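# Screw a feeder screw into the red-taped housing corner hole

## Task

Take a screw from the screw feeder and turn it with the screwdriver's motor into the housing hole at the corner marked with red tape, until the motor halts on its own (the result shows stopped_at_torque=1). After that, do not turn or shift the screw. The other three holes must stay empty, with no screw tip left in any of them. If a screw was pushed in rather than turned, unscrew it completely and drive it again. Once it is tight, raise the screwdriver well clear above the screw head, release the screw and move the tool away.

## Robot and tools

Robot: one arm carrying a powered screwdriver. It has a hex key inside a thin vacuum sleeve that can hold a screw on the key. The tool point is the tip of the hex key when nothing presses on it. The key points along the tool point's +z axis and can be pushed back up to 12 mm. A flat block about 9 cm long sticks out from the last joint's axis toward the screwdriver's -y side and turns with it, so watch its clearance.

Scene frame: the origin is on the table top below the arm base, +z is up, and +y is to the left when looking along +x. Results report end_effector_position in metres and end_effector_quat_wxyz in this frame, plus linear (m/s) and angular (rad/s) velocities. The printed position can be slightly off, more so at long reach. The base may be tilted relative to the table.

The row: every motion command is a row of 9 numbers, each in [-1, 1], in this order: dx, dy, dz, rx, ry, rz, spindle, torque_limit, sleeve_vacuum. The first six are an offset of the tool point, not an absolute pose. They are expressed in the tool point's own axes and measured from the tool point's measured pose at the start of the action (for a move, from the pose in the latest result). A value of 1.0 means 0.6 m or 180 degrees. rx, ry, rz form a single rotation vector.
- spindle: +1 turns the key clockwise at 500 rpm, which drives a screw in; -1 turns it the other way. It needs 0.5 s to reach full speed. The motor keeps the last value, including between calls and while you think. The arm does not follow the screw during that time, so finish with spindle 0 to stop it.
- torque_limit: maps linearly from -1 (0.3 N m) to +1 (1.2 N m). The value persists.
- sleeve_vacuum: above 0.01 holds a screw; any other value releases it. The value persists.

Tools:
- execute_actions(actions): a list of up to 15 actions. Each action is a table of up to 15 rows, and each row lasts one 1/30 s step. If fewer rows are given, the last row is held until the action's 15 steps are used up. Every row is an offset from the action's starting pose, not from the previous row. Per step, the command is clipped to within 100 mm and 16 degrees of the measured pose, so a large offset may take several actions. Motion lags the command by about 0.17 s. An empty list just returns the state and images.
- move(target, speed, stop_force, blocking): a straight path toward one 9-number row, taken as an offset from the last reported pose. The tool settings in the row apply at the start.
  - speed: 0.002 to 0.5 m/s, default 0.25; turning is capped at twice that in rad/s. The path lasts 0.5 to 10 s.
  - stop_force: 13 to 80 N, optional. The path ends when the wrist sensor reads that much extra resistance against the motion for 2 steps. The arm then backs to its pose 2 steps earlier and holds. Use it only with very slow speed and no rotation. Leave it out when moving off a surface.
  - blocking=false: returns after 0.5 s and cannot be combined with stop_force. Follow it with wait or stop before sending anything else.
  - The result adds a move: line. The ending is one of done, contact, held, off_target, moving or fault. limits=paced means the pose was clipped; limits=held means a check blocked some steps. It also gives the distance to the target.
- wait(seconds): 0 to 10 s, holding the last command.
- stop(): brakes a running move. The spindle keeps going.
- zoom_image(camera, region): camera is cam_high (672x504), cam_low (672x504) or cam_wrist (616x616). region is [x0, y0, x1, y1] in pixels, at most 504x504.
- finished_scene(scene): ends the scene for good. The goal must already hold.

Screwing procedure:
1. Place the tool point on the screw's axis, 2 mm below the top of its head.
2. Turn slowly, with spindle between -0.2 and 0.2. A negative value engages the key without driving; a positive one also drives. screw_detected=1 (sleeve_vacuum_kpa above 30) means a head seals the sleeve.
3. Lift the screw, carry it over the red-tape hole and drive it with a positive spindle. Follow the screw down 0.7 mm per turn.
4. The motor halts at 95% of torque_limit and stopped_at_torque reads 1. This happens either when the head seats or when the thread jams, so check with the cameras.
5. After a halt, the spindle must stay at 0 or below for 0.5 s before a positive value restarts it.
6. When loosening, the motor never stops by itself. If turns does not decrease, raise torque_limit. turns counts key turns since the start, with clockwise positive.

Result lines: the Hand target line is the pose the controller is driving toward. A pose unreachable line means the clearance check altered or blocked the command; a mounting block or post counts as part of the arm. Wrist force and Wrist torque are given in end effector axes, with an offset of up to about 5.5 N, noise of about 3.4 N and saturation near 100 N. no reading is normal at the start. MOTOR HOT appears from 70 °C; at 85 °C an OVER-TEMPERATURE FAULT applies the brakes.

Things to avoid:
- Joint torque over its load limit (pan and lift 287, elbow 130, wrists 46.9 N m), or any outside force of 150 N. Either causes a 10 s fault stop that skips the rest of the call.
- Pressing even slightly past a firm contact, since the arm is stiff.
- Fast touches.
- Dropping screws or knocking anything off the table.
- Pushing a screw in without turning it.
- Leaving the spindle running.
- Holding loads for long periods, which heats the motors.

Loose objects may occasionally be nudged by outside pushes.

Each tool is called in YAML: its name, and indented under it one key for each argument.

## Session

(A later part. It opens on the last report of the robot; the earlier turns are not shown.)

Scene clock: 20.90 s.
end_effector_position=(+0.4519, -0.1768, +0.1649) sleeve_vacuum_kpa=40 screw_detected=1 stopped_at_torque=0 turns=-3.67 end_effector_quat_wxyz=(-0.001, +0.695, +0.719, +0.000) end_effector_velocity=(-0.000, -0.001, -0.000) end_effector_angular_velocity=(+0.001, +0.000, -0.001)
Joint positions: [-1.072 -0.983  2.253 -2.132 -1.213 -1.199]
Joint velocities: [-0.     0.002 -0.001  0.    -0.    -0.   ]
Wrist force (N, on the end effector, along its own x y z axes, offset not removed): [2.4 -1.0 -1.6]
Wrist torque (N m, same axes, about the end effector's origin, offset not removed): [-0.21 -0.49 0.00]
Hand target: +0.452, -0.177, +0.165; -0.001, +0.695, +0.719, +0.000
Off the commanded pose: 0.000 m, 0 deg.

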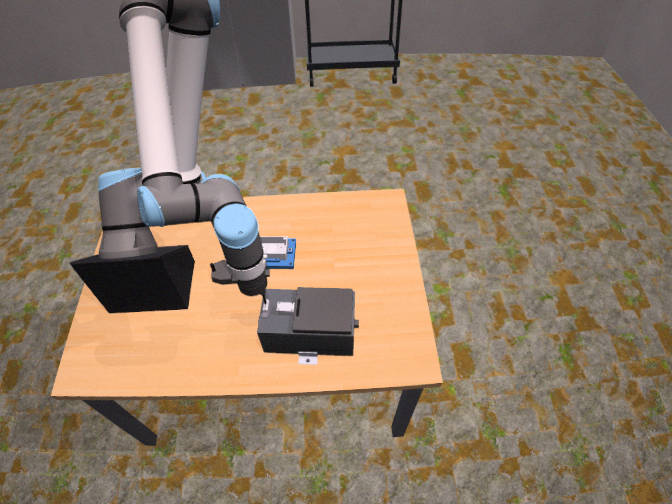

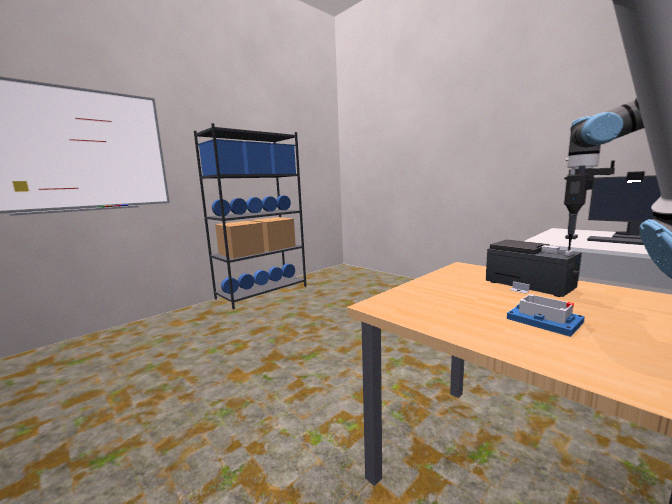

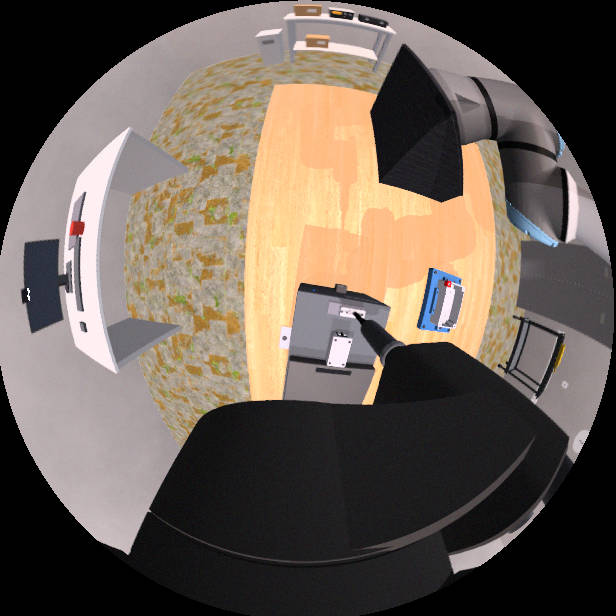

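move:
  target: [0,0,-0.06,0,0,0,0,-0.3,1]
  speed: 0.1

move:
  target: [0.5,-0.085,0,0,0,0,0,-0.3,1]
  speed: 0.3

move:
  target: [0,0,0.15,0,0,0,0,-0.3,1]
  speed: 0.2

zoom_image:
  camera: "cam_wrist"
  region: [290,250,410,350]

Scene clock: 23.40 s.
end_effector_position=(+0.4519, -0.1769, +0.2008) sleeve_vacuum_kpa=40 screw_detected=1 stopped_at_torque=0 turns=-3.67 end_effector_quat_wxyz=(-0.001, +0.695, +0.719, +0.000) end_effector_velocity=(+0.000, -0.000, +0.001) end_effector_angular_velocity=(+0.000, +0.000, +0.000)
Joint positions: [-1.092 -1.021  2.22  -2.055 -1.226 -1.215]
Joint velocities: [-0.001 -0.    -0.003  0.003 -0.001 -0.001]
Wrist force (N, on the end effector, along its own x y z axes, offset not removed): [3.7 -2.9 2.9]
Wrist torque (N m, same axes, about the end effector's origin, offset not removed): [-0.84 -0.73 0.17]
Hand target: +0.452, -0.177, +0.201; -0.001, +0.695, +0.719, +0.000
Off the commanded pose: 0.000 m, 0 deg.
move: done

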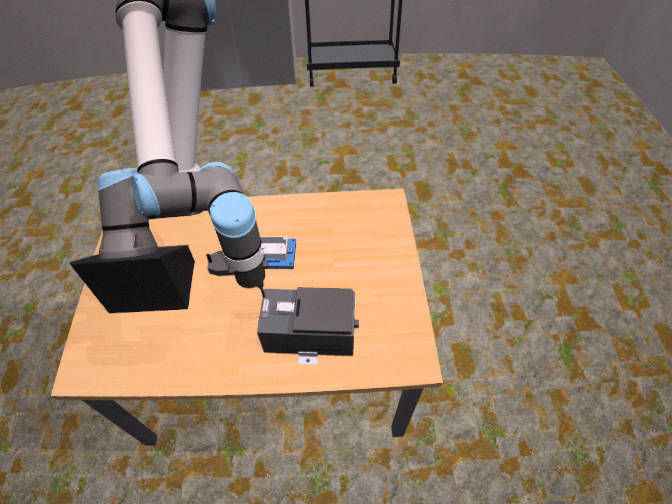

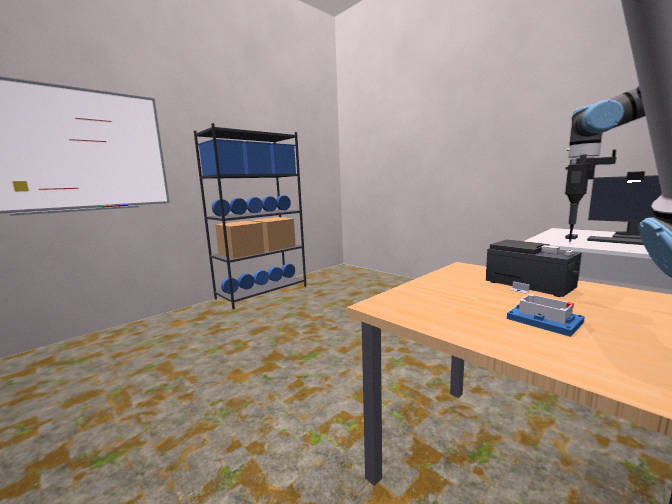

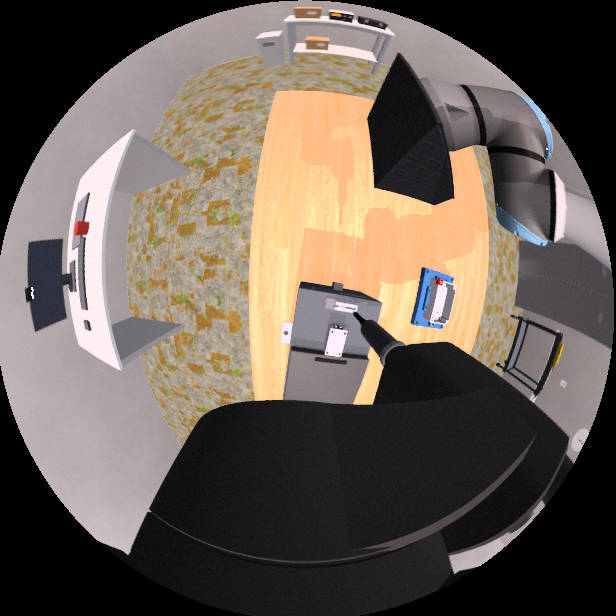

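Scene clock: 25.03 s.
end_effector_position=(+0.3909, +0.1210, +0.2011) sleeve_vacuum_kpa=40 screw_detected=1 stopped_at_torque=0 turns=-3.67 end_effector_quat_wxyz=(-0.001, +0.695, +0.719, +0.000) end_effector_velocity=(-0.000, +0.001, +0.001) end_effector_angular_velocity=(-0.000, +0.000, +0.000)
Joint positions: [-0.964 -1.664  2.473 -1.706 -1.144 -1.109]
Joint velocities: [ 0.001 -0.004 -0.001  0.004  0.     0.   ]
Wrist force (N, on the end effector, along its own x y z axes, offset not removed): [3.0 -3.2 3.0]
Wrist torque (N m, same axes, about the end effector's origin, offset not removed): [-1.02 -0.54 0.21]
Hand target: +0.391, +0.121, +0.201; -0.001, +0.695, +0.719, +0.000
Off the commanded pose: 0.000 m, 0 deg.
move: done

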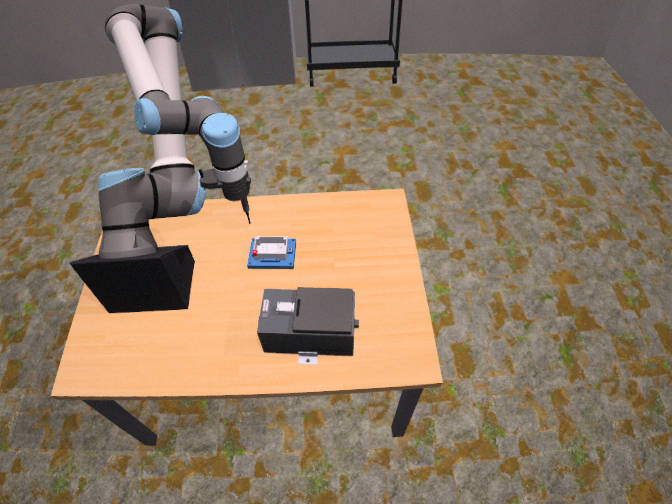

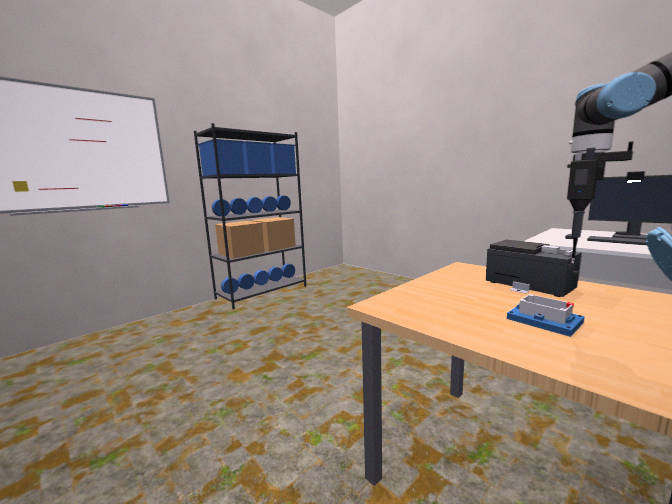

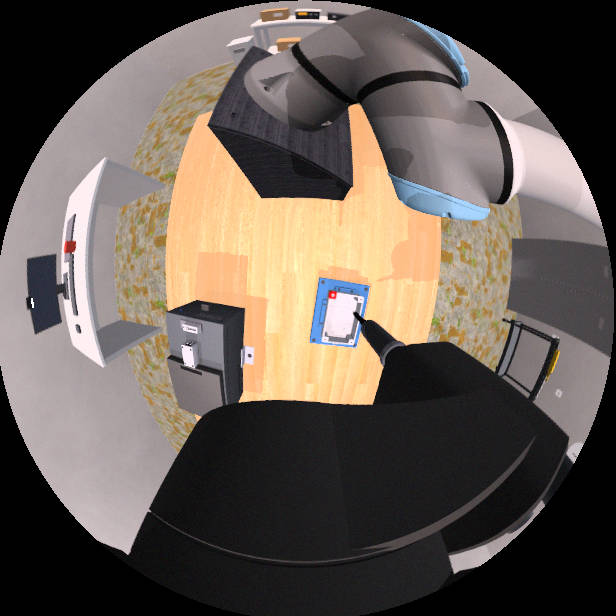

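Scene clock: 26.00 s.
end_effector_position=(+0.3909, +0.1211, +0.1112) sleeve_vacuum_kpa=40 screw_detected=1 stopped_at_torque=0 turns=-3.67 end_effector_quat_wxyz=(-0.001, +0.695, +0.719, +0.000) end_effector_velocity=(+0.002, -0.001, +0.000) end_effector_angular_velocity=(-0.003, -0.002, +0.001)
Joint positions: [-0.869 -1.575  2.584 -1.943 -1.086 -1.025]
Joint velocities: [ 0.002  0.003 -0.002 -0.006  0.001  0.002]
Wrist force (N, on the end effector, along its own x y z axes, offset not removed): [0.6 -2.8 1.9]
Wrist torque (N m, same axes, about the end effector's origin, offset not removed): [-0.80 0.11 0.12]
Hand target: +0.391, +0.121, +0.111; -0.001, +0.695, +0.719, +0.000
Off the commanded pose: 0.000 m, 0 deg.
move: done

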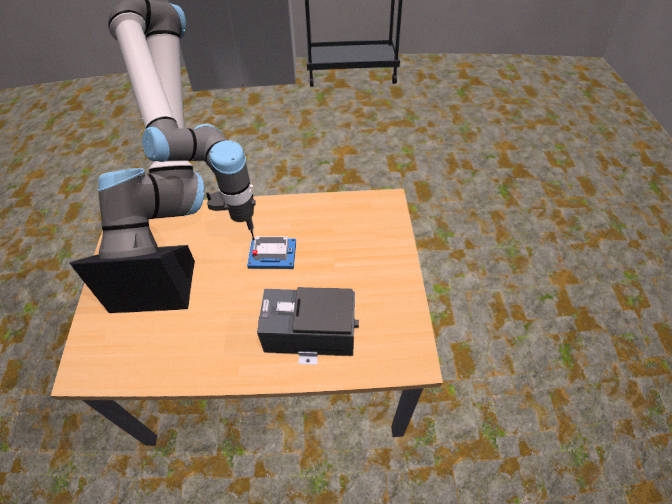

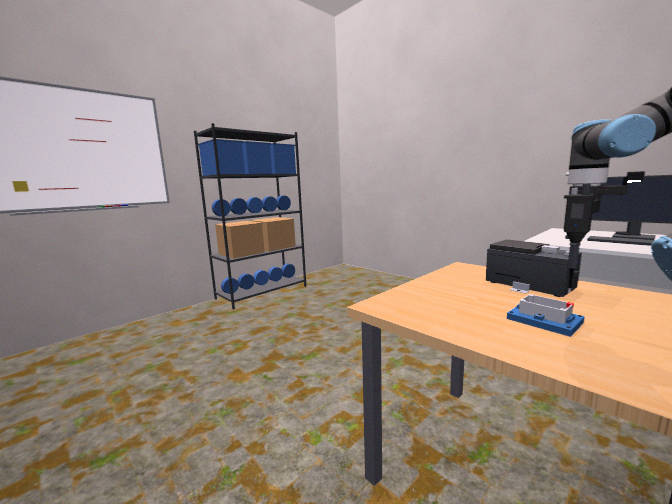

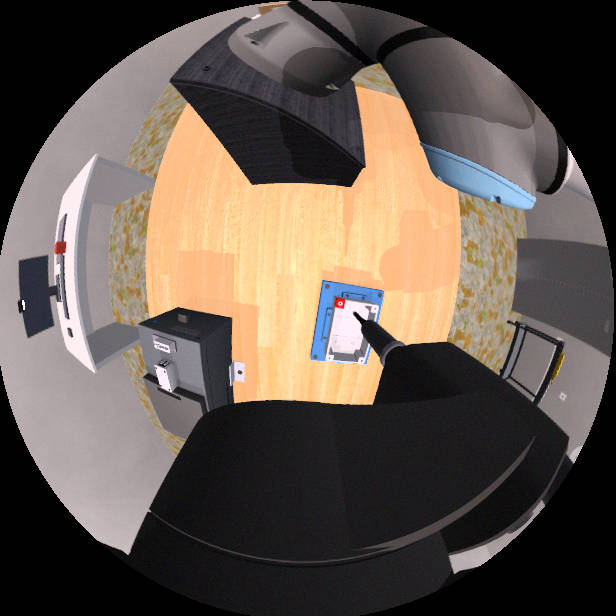

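Region (290, 250, 410, 350) of cam_wrist's 616x616 image, scaled by 4.200, with more detail than that image has.

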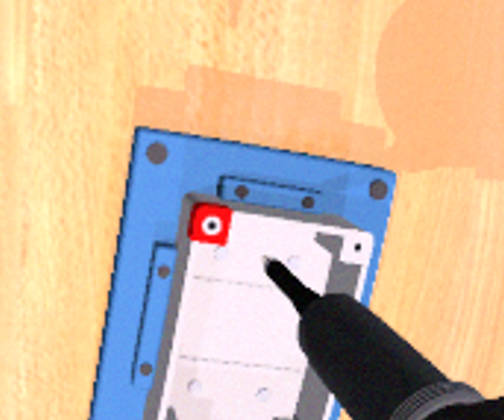

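move:
  target: [-0.013,-0.003,0.072,0,0,0,0,-0.3,1]
  speed: 0.1

zoom_image:
  camera: "cam_wrist"
  region: [330,290,370,320]

zoom_image:
  camera: "cam_high"
  region: [240,230,280,265]

zoom_image:
  camera: "cam_low"
  region: [545,270,595,320]

Scene clock: 28.37 s.
end_effector_position=(+0.3893, +0.1133, +0.0681) sleeve_vacuum_kpa=40 screw_detected=1 stopped_at_torque=0 turns=-3.67 end_effector_quat_wxyz=(-0.001, +0.695, +0.719, -0.000) end_effector_velocity=(+0.001, -0.000, -0.001) end_effector_angular_velocity=(+0.001, +0.000, -0.000)
Joint positions: [-0.829 -1.489  2.63  -2.092 -1.063 -0.988]
Joint velocities: [ 0.002  0.004 -0.    -0.004  0.001  0.002]
Wrist force (N, on the end effector, along its own x y z axes, offset not removed): [2.8 -2.9 -6.8]
Wrist torque (N m, same axes, about the end effector's origin, offset not removed): [-0.73 -0.42 0.07]
Hand target: +0.389, +0.113, +0.068; -0.001, +0.695, +0.719, -0.000
Off the commanded pose: 0.000 m, 0 deg.
move: done

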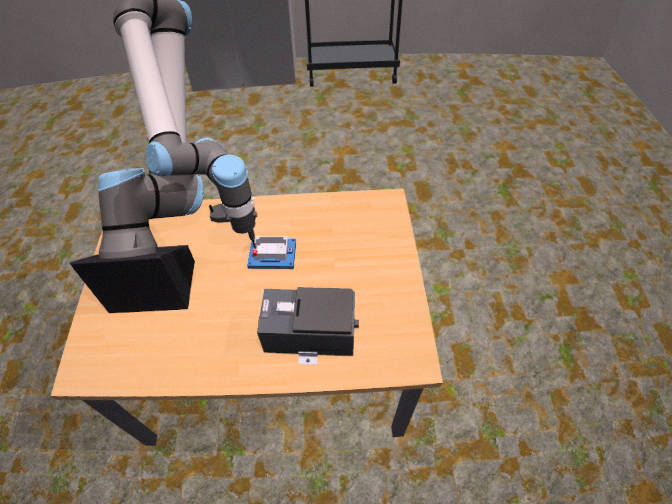

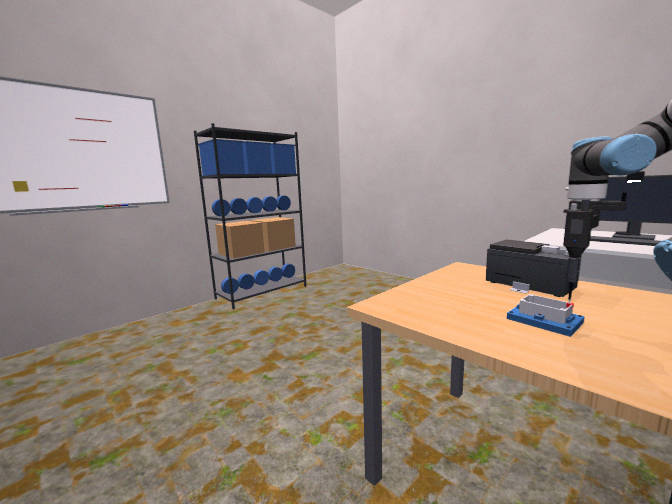

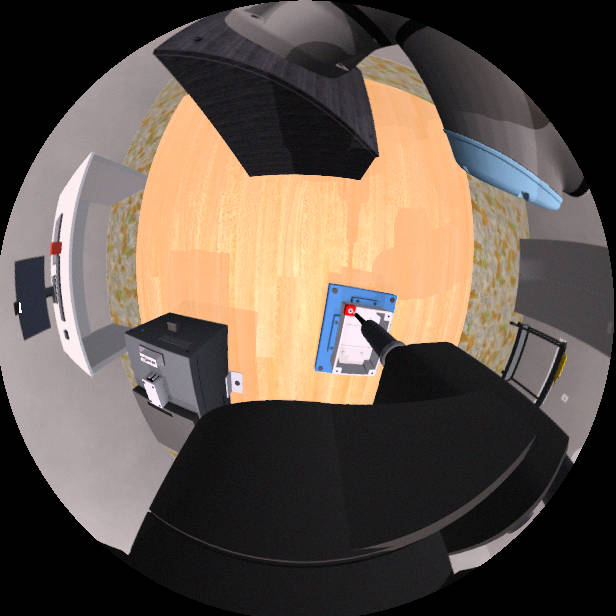

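Region (330, 290, 370, 320) of cam_wrist's 616x616 image, scaled by 12.600, with more detail than that image has; it fills the top 378 rows of this view, and the rest is white.

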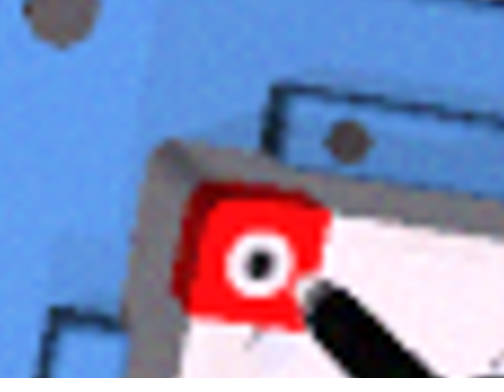

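Region (240, 230, 280, 265) of cam_high's 672x504 image, scaled by 12.600, with more detail than that image has; it fills the top 441 rows of this view, and the rest is white.

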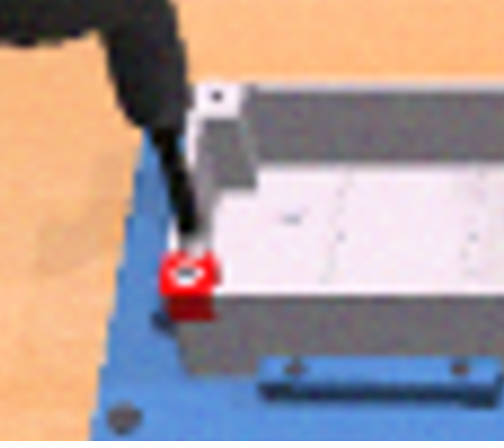

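Region (545, 270, 595, 320) of cam_low's 672x504 image, scaled by 10.080, with more detail than that image has.

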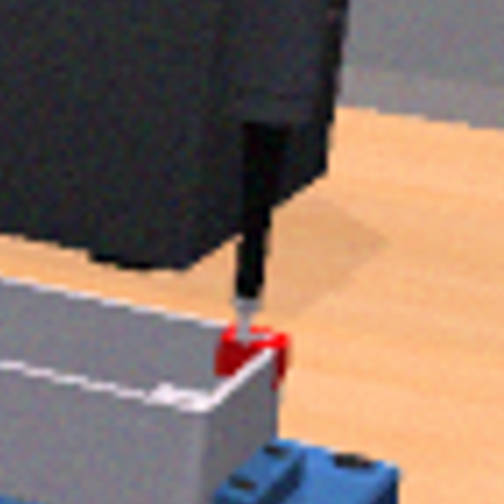

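move:
  target: [0,0,-0.006,0,0,0,0,-0.3,1]
  speed: 0.03

zoom_image:
  camera: "cam_wrist"
  region: [330,290,370,320]

zoom_image:
  camera: "cam_low"
  region: [545,270,595,320]

Scene clock: 30.70 s.
end_effector_position=(+0.3893, +0.1133, +0.0716) sleeve_vacuum_kpa=40 screw_detected=1 stopped_at_torque=0 turns=-3.67 end_effector_quat_wxyz=(-0.001, +0.695, +0.719, -0.000) end_effector_velocity=(+0.001, -0.000, +0.002) end_effector_angular_velocity=(+0.001, -0.002, -0.001)
Joint positions: [-0.833 -1.496  2.626 -2.08  -1.065 -0.992]
Joint velocities: [-0.003 -0.001 -0.002  0.004  0.    -0.001]
Wrist force (N, on the end effector, along its own x y z axes, offset not removed): [3.2 -1.4 -3.0]
Wrist torque (N m, same axes, about the end effector's origin, offset not removed): [-0.32 -0.43 0.05]
Hand target: +0.389, +0.113, +0.072; -0.001, +0.695, +0.719, -0.000
Off the commanded pose: 0.000 m, 0 deg.
move: done

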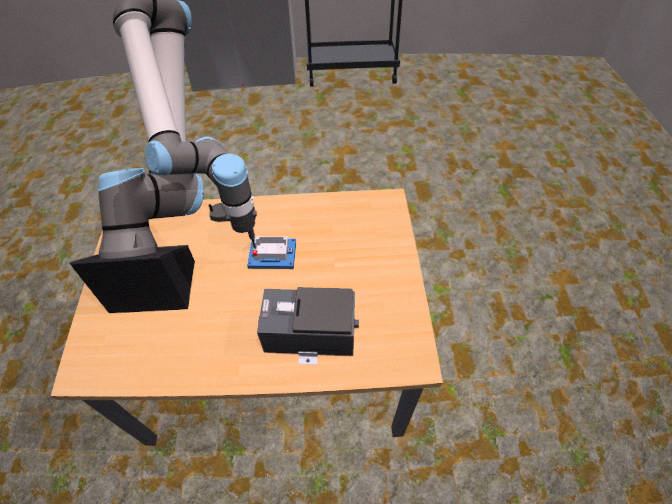

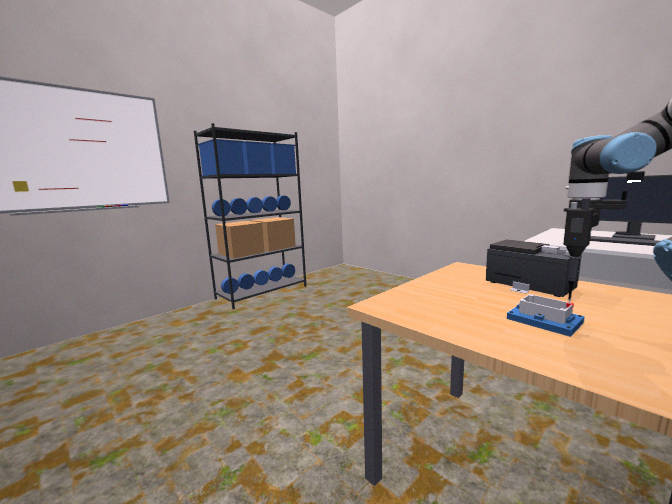

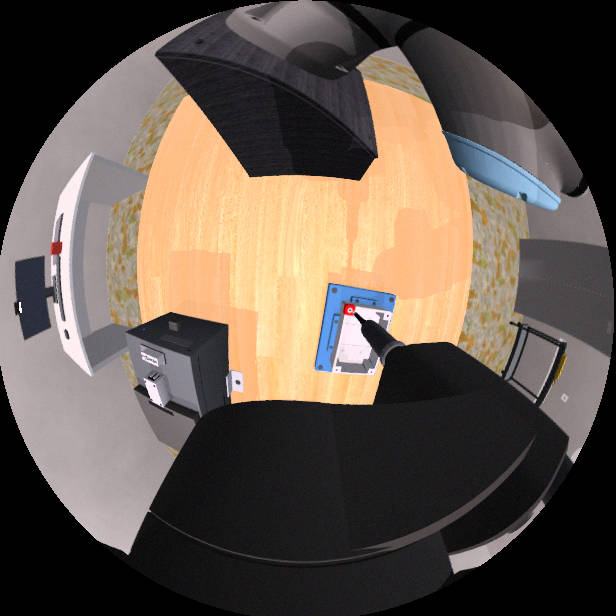

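Region (330, 290, 370, 320) of cam_wrist's 616x616 image, scaled by 12.600, with more detail than that image has; it fills the top 378 rows of this view, and the rest is white.

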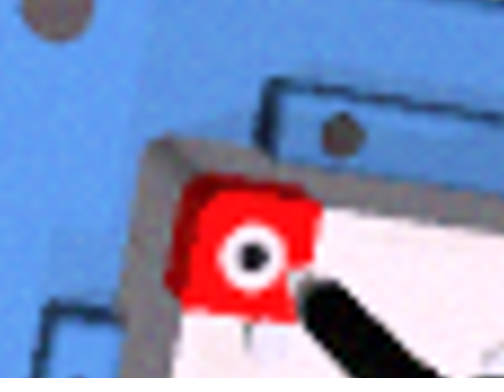

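Region (545, 270, 595, 320) of cam_low's 672x504 image, scaled by 10.080, with more detail than that image has.

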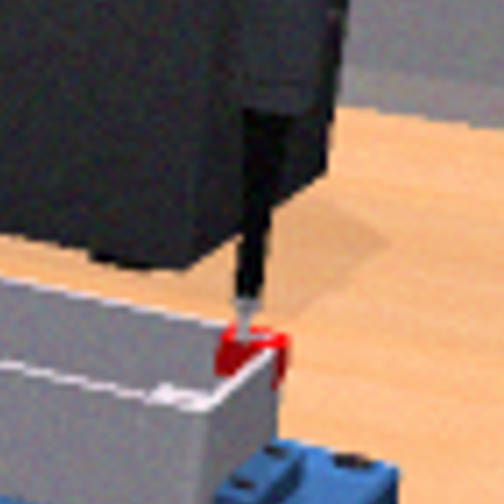

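move:
  target: [0,0,-0.01,0,0,0,0,-0.3,1]
  speed: 0.03

zoom_image:
  camera: "cam_wrist"
  region: [330,290,370,320]

zoom_image:
  camera: "cam_low"
  region: [545,270,595,320]

Scene clock: 32.50 s.
end_effector_position=(+0.3893, +0.1133, +0.0775) sleeve_vacuum_kpa=40 screw_detected=1 stopped_at_torque=0 turns=-3.67 end_effector_quat_wxyz=(-0.001, +0.695, +0.719, -0.000) end_effector_velocity=(-0.000, +0.000, +0.001) end_effector_angular_velocity=(+0.002, +0.000, -0.001)
Joint positions: [-0.841 -1.506  2.621 -2.06  -1.07  -0.999]
Joint velocities: [-0.002 -0.001 -0.001  0.005 -0.001 -0.001]
Wrist force (N, on the end effector, along its own x y z axes, offset not removed): [3.7 -0.8 1.5]
Wrist torque (N m, same axes, about the end effector's origin, offset not removed): [-0.24 -0.91 0.04]
Hand target: +0.389, +0.113, +0.078; -0.001, +0.695, +0.719, -0.000
Off the commanded pose: 0.000 m, 0 deg.
move: done

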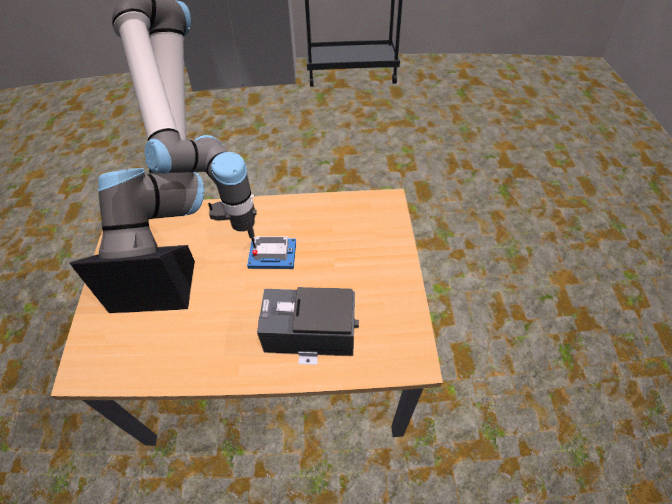

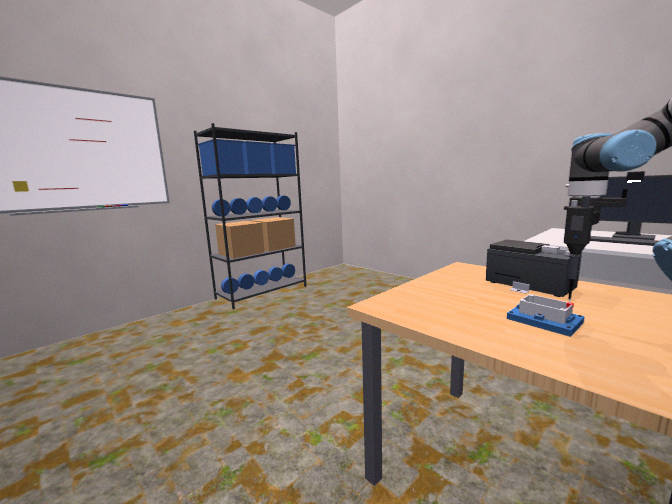

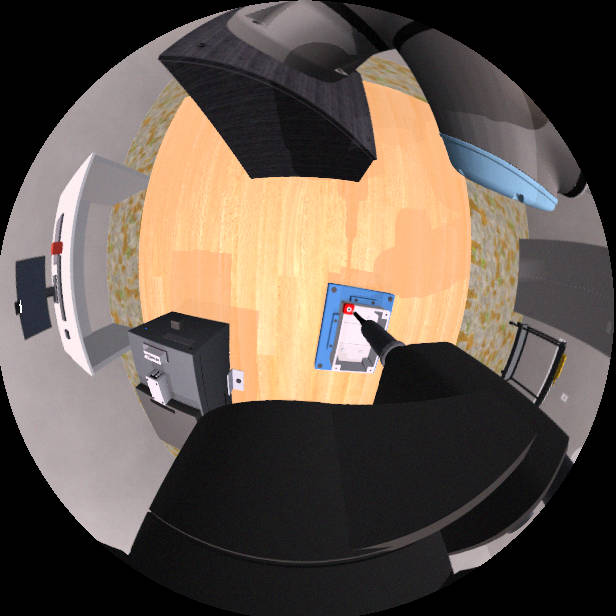

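Region (330, 290, 370, 320) of cam_wrist's 616x616 image, scaled by 12.600, with more detail than that image has; it fills the top 378 rows of this view, and the rest is white.

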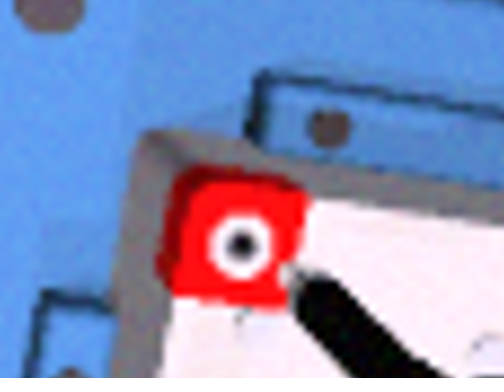

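Region (545, 270, 595, 320) of cam_low's 672x504 image, scaled by 10.080, with more detail than that image has.

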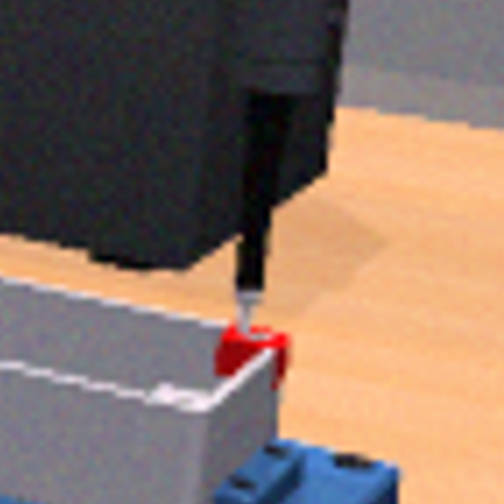

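move:
  target: [-0.0067,-0.0033,0,0,0,0,0,-0.3,1]
  speed: 0.03

zoom_image:
  camera: "cam_wrist"
  region: [335,295,365,320]

zoom_image:
  camera: "cam_low"
  region: [555,290,585,315]

zoom_image:
  camera: "cam_high"
  region: [245,240,270,260]

Scene clock: 35.03 s.
end_effector_position=(+0.3875, +0.1093, +0.0775) sleeve_vacuum_kpa=40 screw_detected=1 stopped_at_torque=0 turns=-3.67 end_effector_quat_wxyz=(-0.001, +0.695, +0.719, +0.000) end_effector_velocity=(-0.000, -0.001, +0.000) end_effector_angular_velocity=(+0.000, +0.001, +0.000)
Joint positions: [-0.849 -1.5    2.623 -2.065 -1.075 -1.007]
Joint velocities: [-0.001  0.002 -0.001  0.    -0.001 -0.002]
Wrist force (N, on the end effector, along its own x y z axes, offset not removed): [3.5 -2.2 4.0]
Wrist torque (N m, same axes, about the end effector's origin, offset not removed): [-0.65 -0.65 0.04]
Hand target: +0.387, +0.109, +0.078; -0.001, +0.695, +0.719, +0.000
Off the commanded pose: 0.000 m, 0 deg.
move: done

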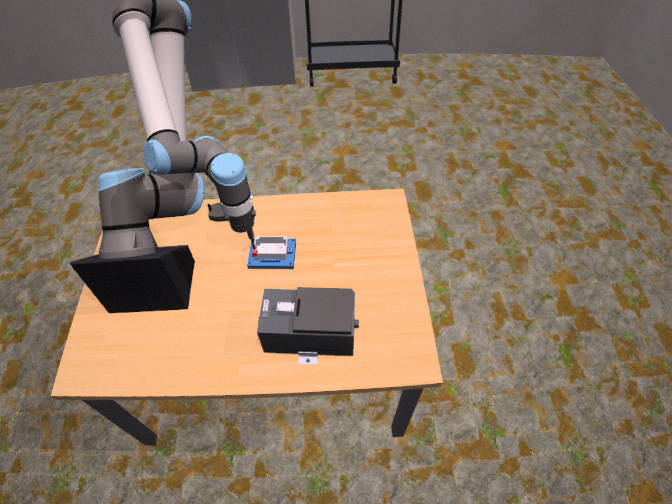

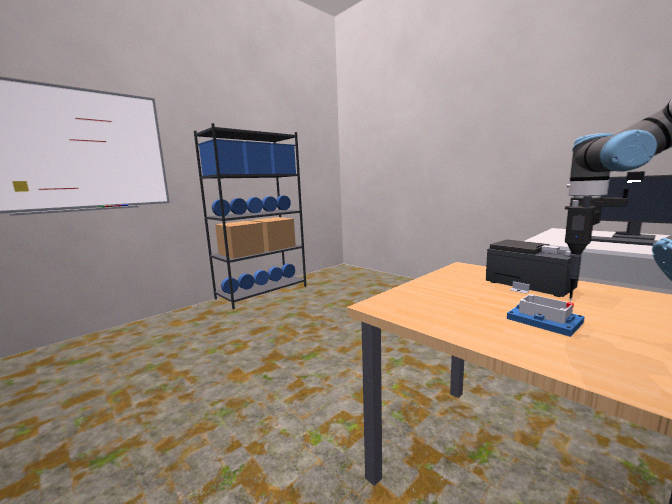

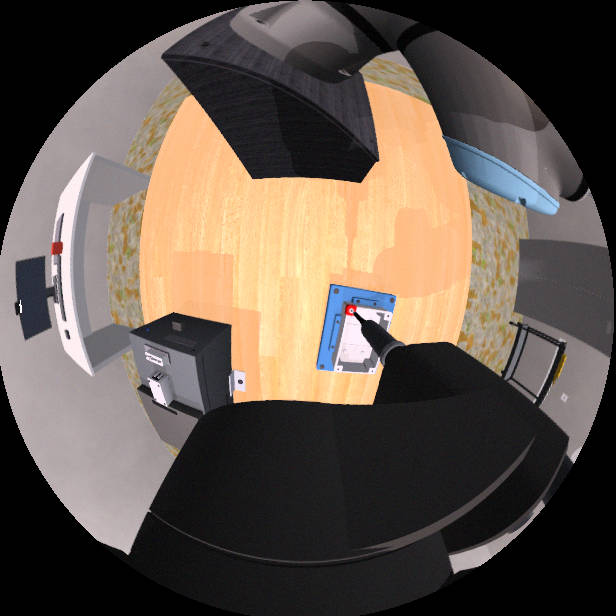

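Region (335, 295, 365, 320) of cam_wrist's 616x616 image, scaled by 16.800, with more detail than that image has.

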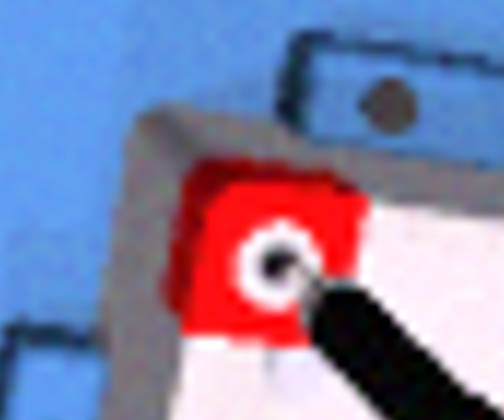

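Region (555, 290, 585, 315) of cam_low's 672x504 image, scaled by 16.800, with more detail than that image has.

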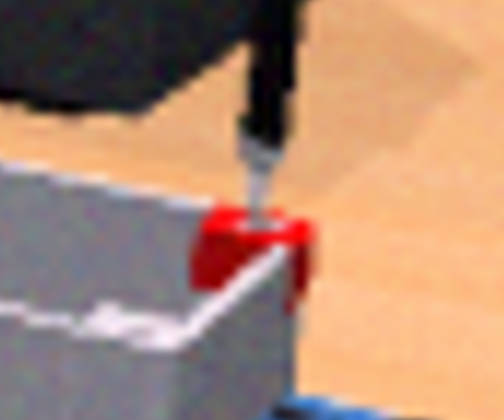

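Region (245, 240, 270, 260) of cam_high's 672x504 image, scaled by 20.160, with more detail than that image has; it fills the top 403 rows of this view, and the rest is white.

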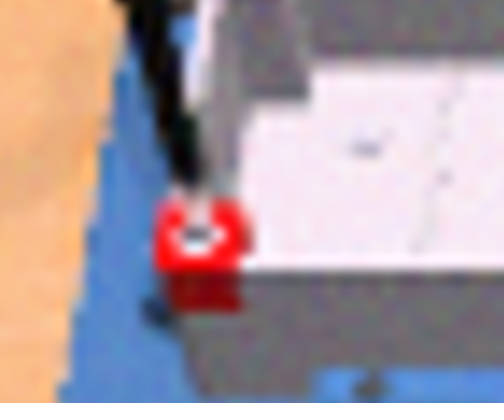

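move:
  target: [-0.0018,0.0005,0,0,0,0,0,-0.3,1]
  speed: 0.03

zoom_image:
  camera: "cam_wrist"
  region: [335,295,365,320]

zoom_image:
  camera: "cam_low"
  region: [555,290,585,315]

zoom_image:
  camera: "cam_high"
  region: [245,240,270,260]

Scene clock: 36.83 s.
end_effector_position=(+0.3878, +0.1082, +0.0775) sleeve_vacuum_kpa=40 screw_detected=1 stopped_at_torque=0 turns=-3.67 end_effector_quat_wxyz=(-0.001, +0.695, +0.719, +0.000) end_effector_velocity=(-0.000, +0.000, -0.000) end_effector_angular_velocity=(+0.001, +0.002, +0.000)
Joint positions: [-0.85  -1.497  2.622 -2.067 -1.075 -1.008]
Joint velocities: [ 0.001  0.001 -0.     0.    -0.     0.   ]
Wrist force (N, on the end effector, along its own x y z axes, offset not removed): [2.3 -3.0 2.8]
Wrist torque (N m, same axes, about the end effector's origin, offset not removed): [-0.89 -0.38 0.14]
Hand target: +0.388, +0.108, +0.078; -0.001, +0.695, +0.719, +0.000
Off the commanded pose: 0.000 m, 0 deg.
move: done

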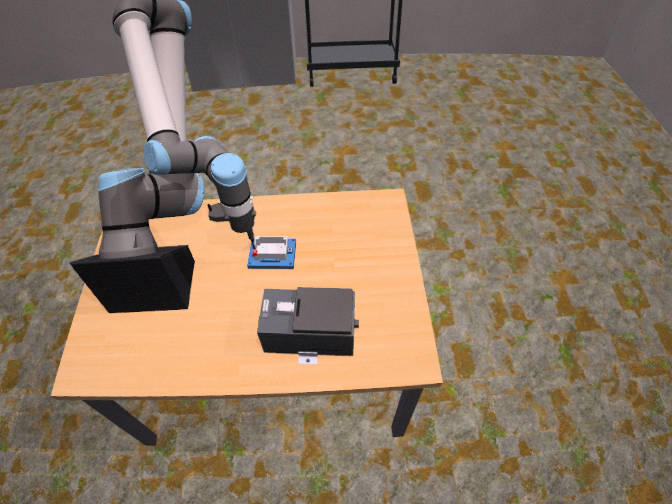

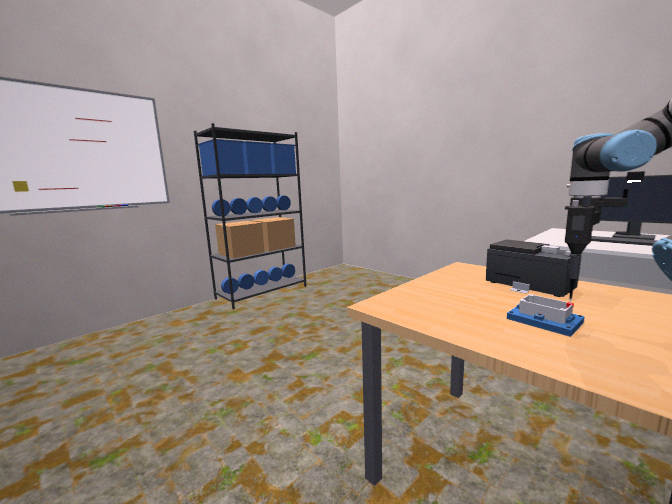

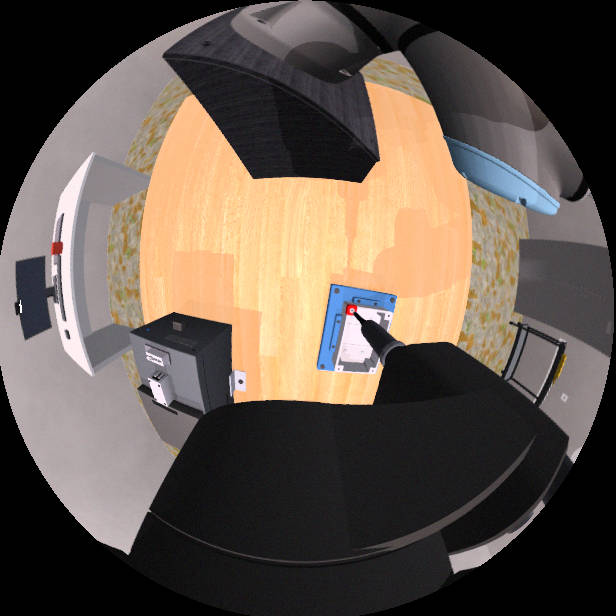

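Region (335, 295, 365, 320) of cam_wrist's 616x616 image, scaled by 16.800, with more detail than that image has.

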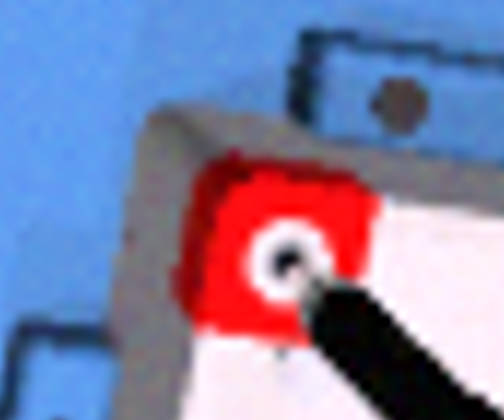

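Region (555, 290, 585, 315) of cam_low's 672x504 image, scaled by 16.800, with more detail than that image has.

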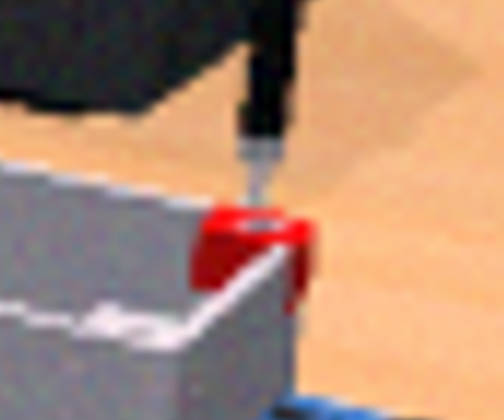

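Region (245, 240, 270, 260) of cam_high's 672x504 image, scaled by 20.160, with more detail than that image has; it fills the top 403 rows of this view, and the rest is white.

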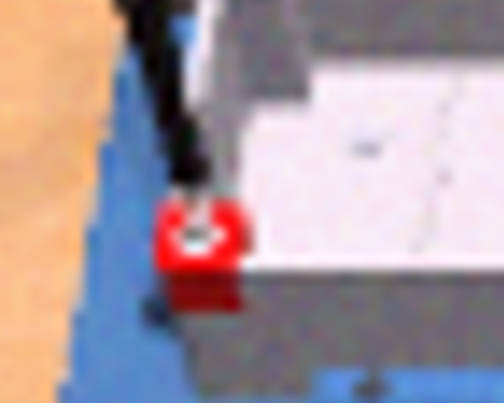

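Looks aligned. Press with spindle.

execute_actions:
  actions:
    - [[0,0,0.004,0,0,0,0,-0.3,1]]
    - [[0,0,0.003,0,0,0,0.3,-0.3,1]]
    - [[0,0,0.003,0,0,0,0.3,-0.3,1]]
    - [[0,0,0,0,0,0,0.3,-0.3,1]]
    - [[0,0,0,0,0,0,0.3,-0.3,1]]
    - [[0,0,0,0,0,0,0,-0.3,1]]

zoom_image:
  camera: "cam_wrist"
  region: [335,295,365,320]

zoom_image:
  camera: "cam_low"
  region: [555,290,585,315]

Scene clock: 40.80 s.
end_effector_position=(+0.3878, +0.1082, +0.0715) sleeve_vacuum_kpa=40 screw_detected=1 stopped_at_torque=0 turns=1.19 end_effector_quat_wxyz=(-0.001, +0.695, +0.719, +0.000) end_effector_velocity=(-0.001, +0.001, -0.001) end_effector_angular_velocity=(+0.002, +0.001, -0.001)
Joint positions: [-0.843 -1.486  2.628 -2.087 -1.071 -1.001]
Joint velocities: [ 0.     0.     0.003 -0.001 -0.    -0.   ]
Wrist force (N, on the end effector, along its own x y z axes, offset not removed): [2.5 -3.0 -3.7]
Wrist torque (N m, same axes, about the end effector's origin, offset not removed): [-0.75 -0.41 0.16]
Hand target: +0.388, +0.108, +0.072; -0.001, +0.695, +0.719, +0.000
Off the commanded pose: 0.000 m, 0 deg.

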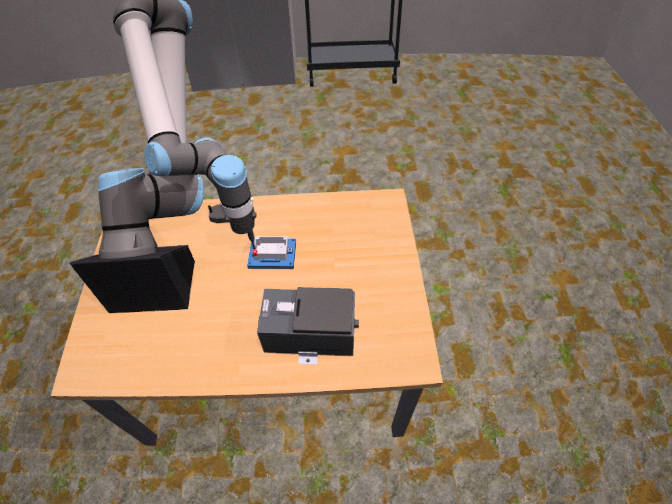

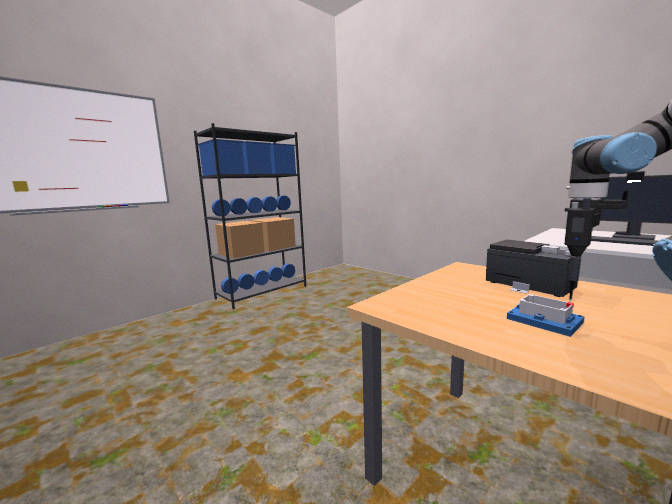

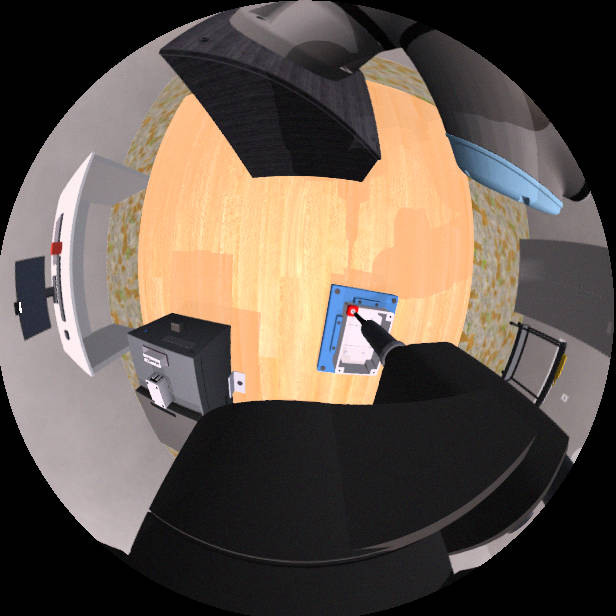

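Region (335, 295, 365, 320) of cam_wrist's 616x616 image, scaled by 16.800, with more detail than that image has.

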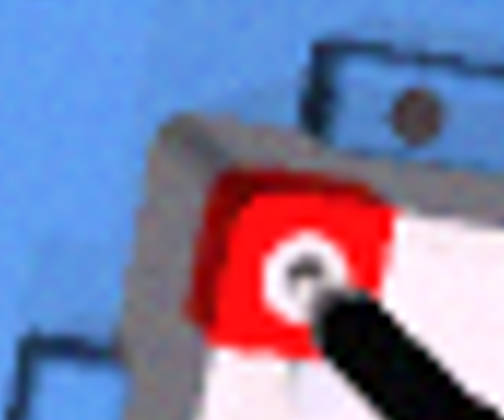

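Region (555, 290, 585, 315) of cam_low's 672x504 image, scaled by 16.800, with more detail than that image has.

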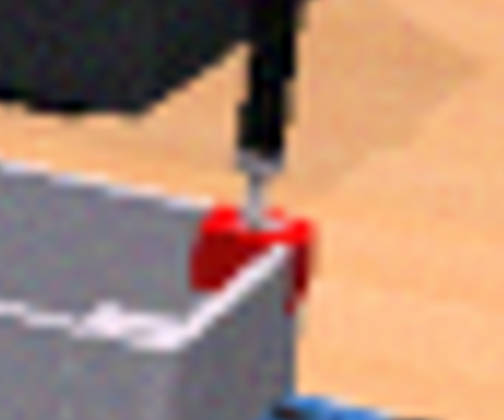

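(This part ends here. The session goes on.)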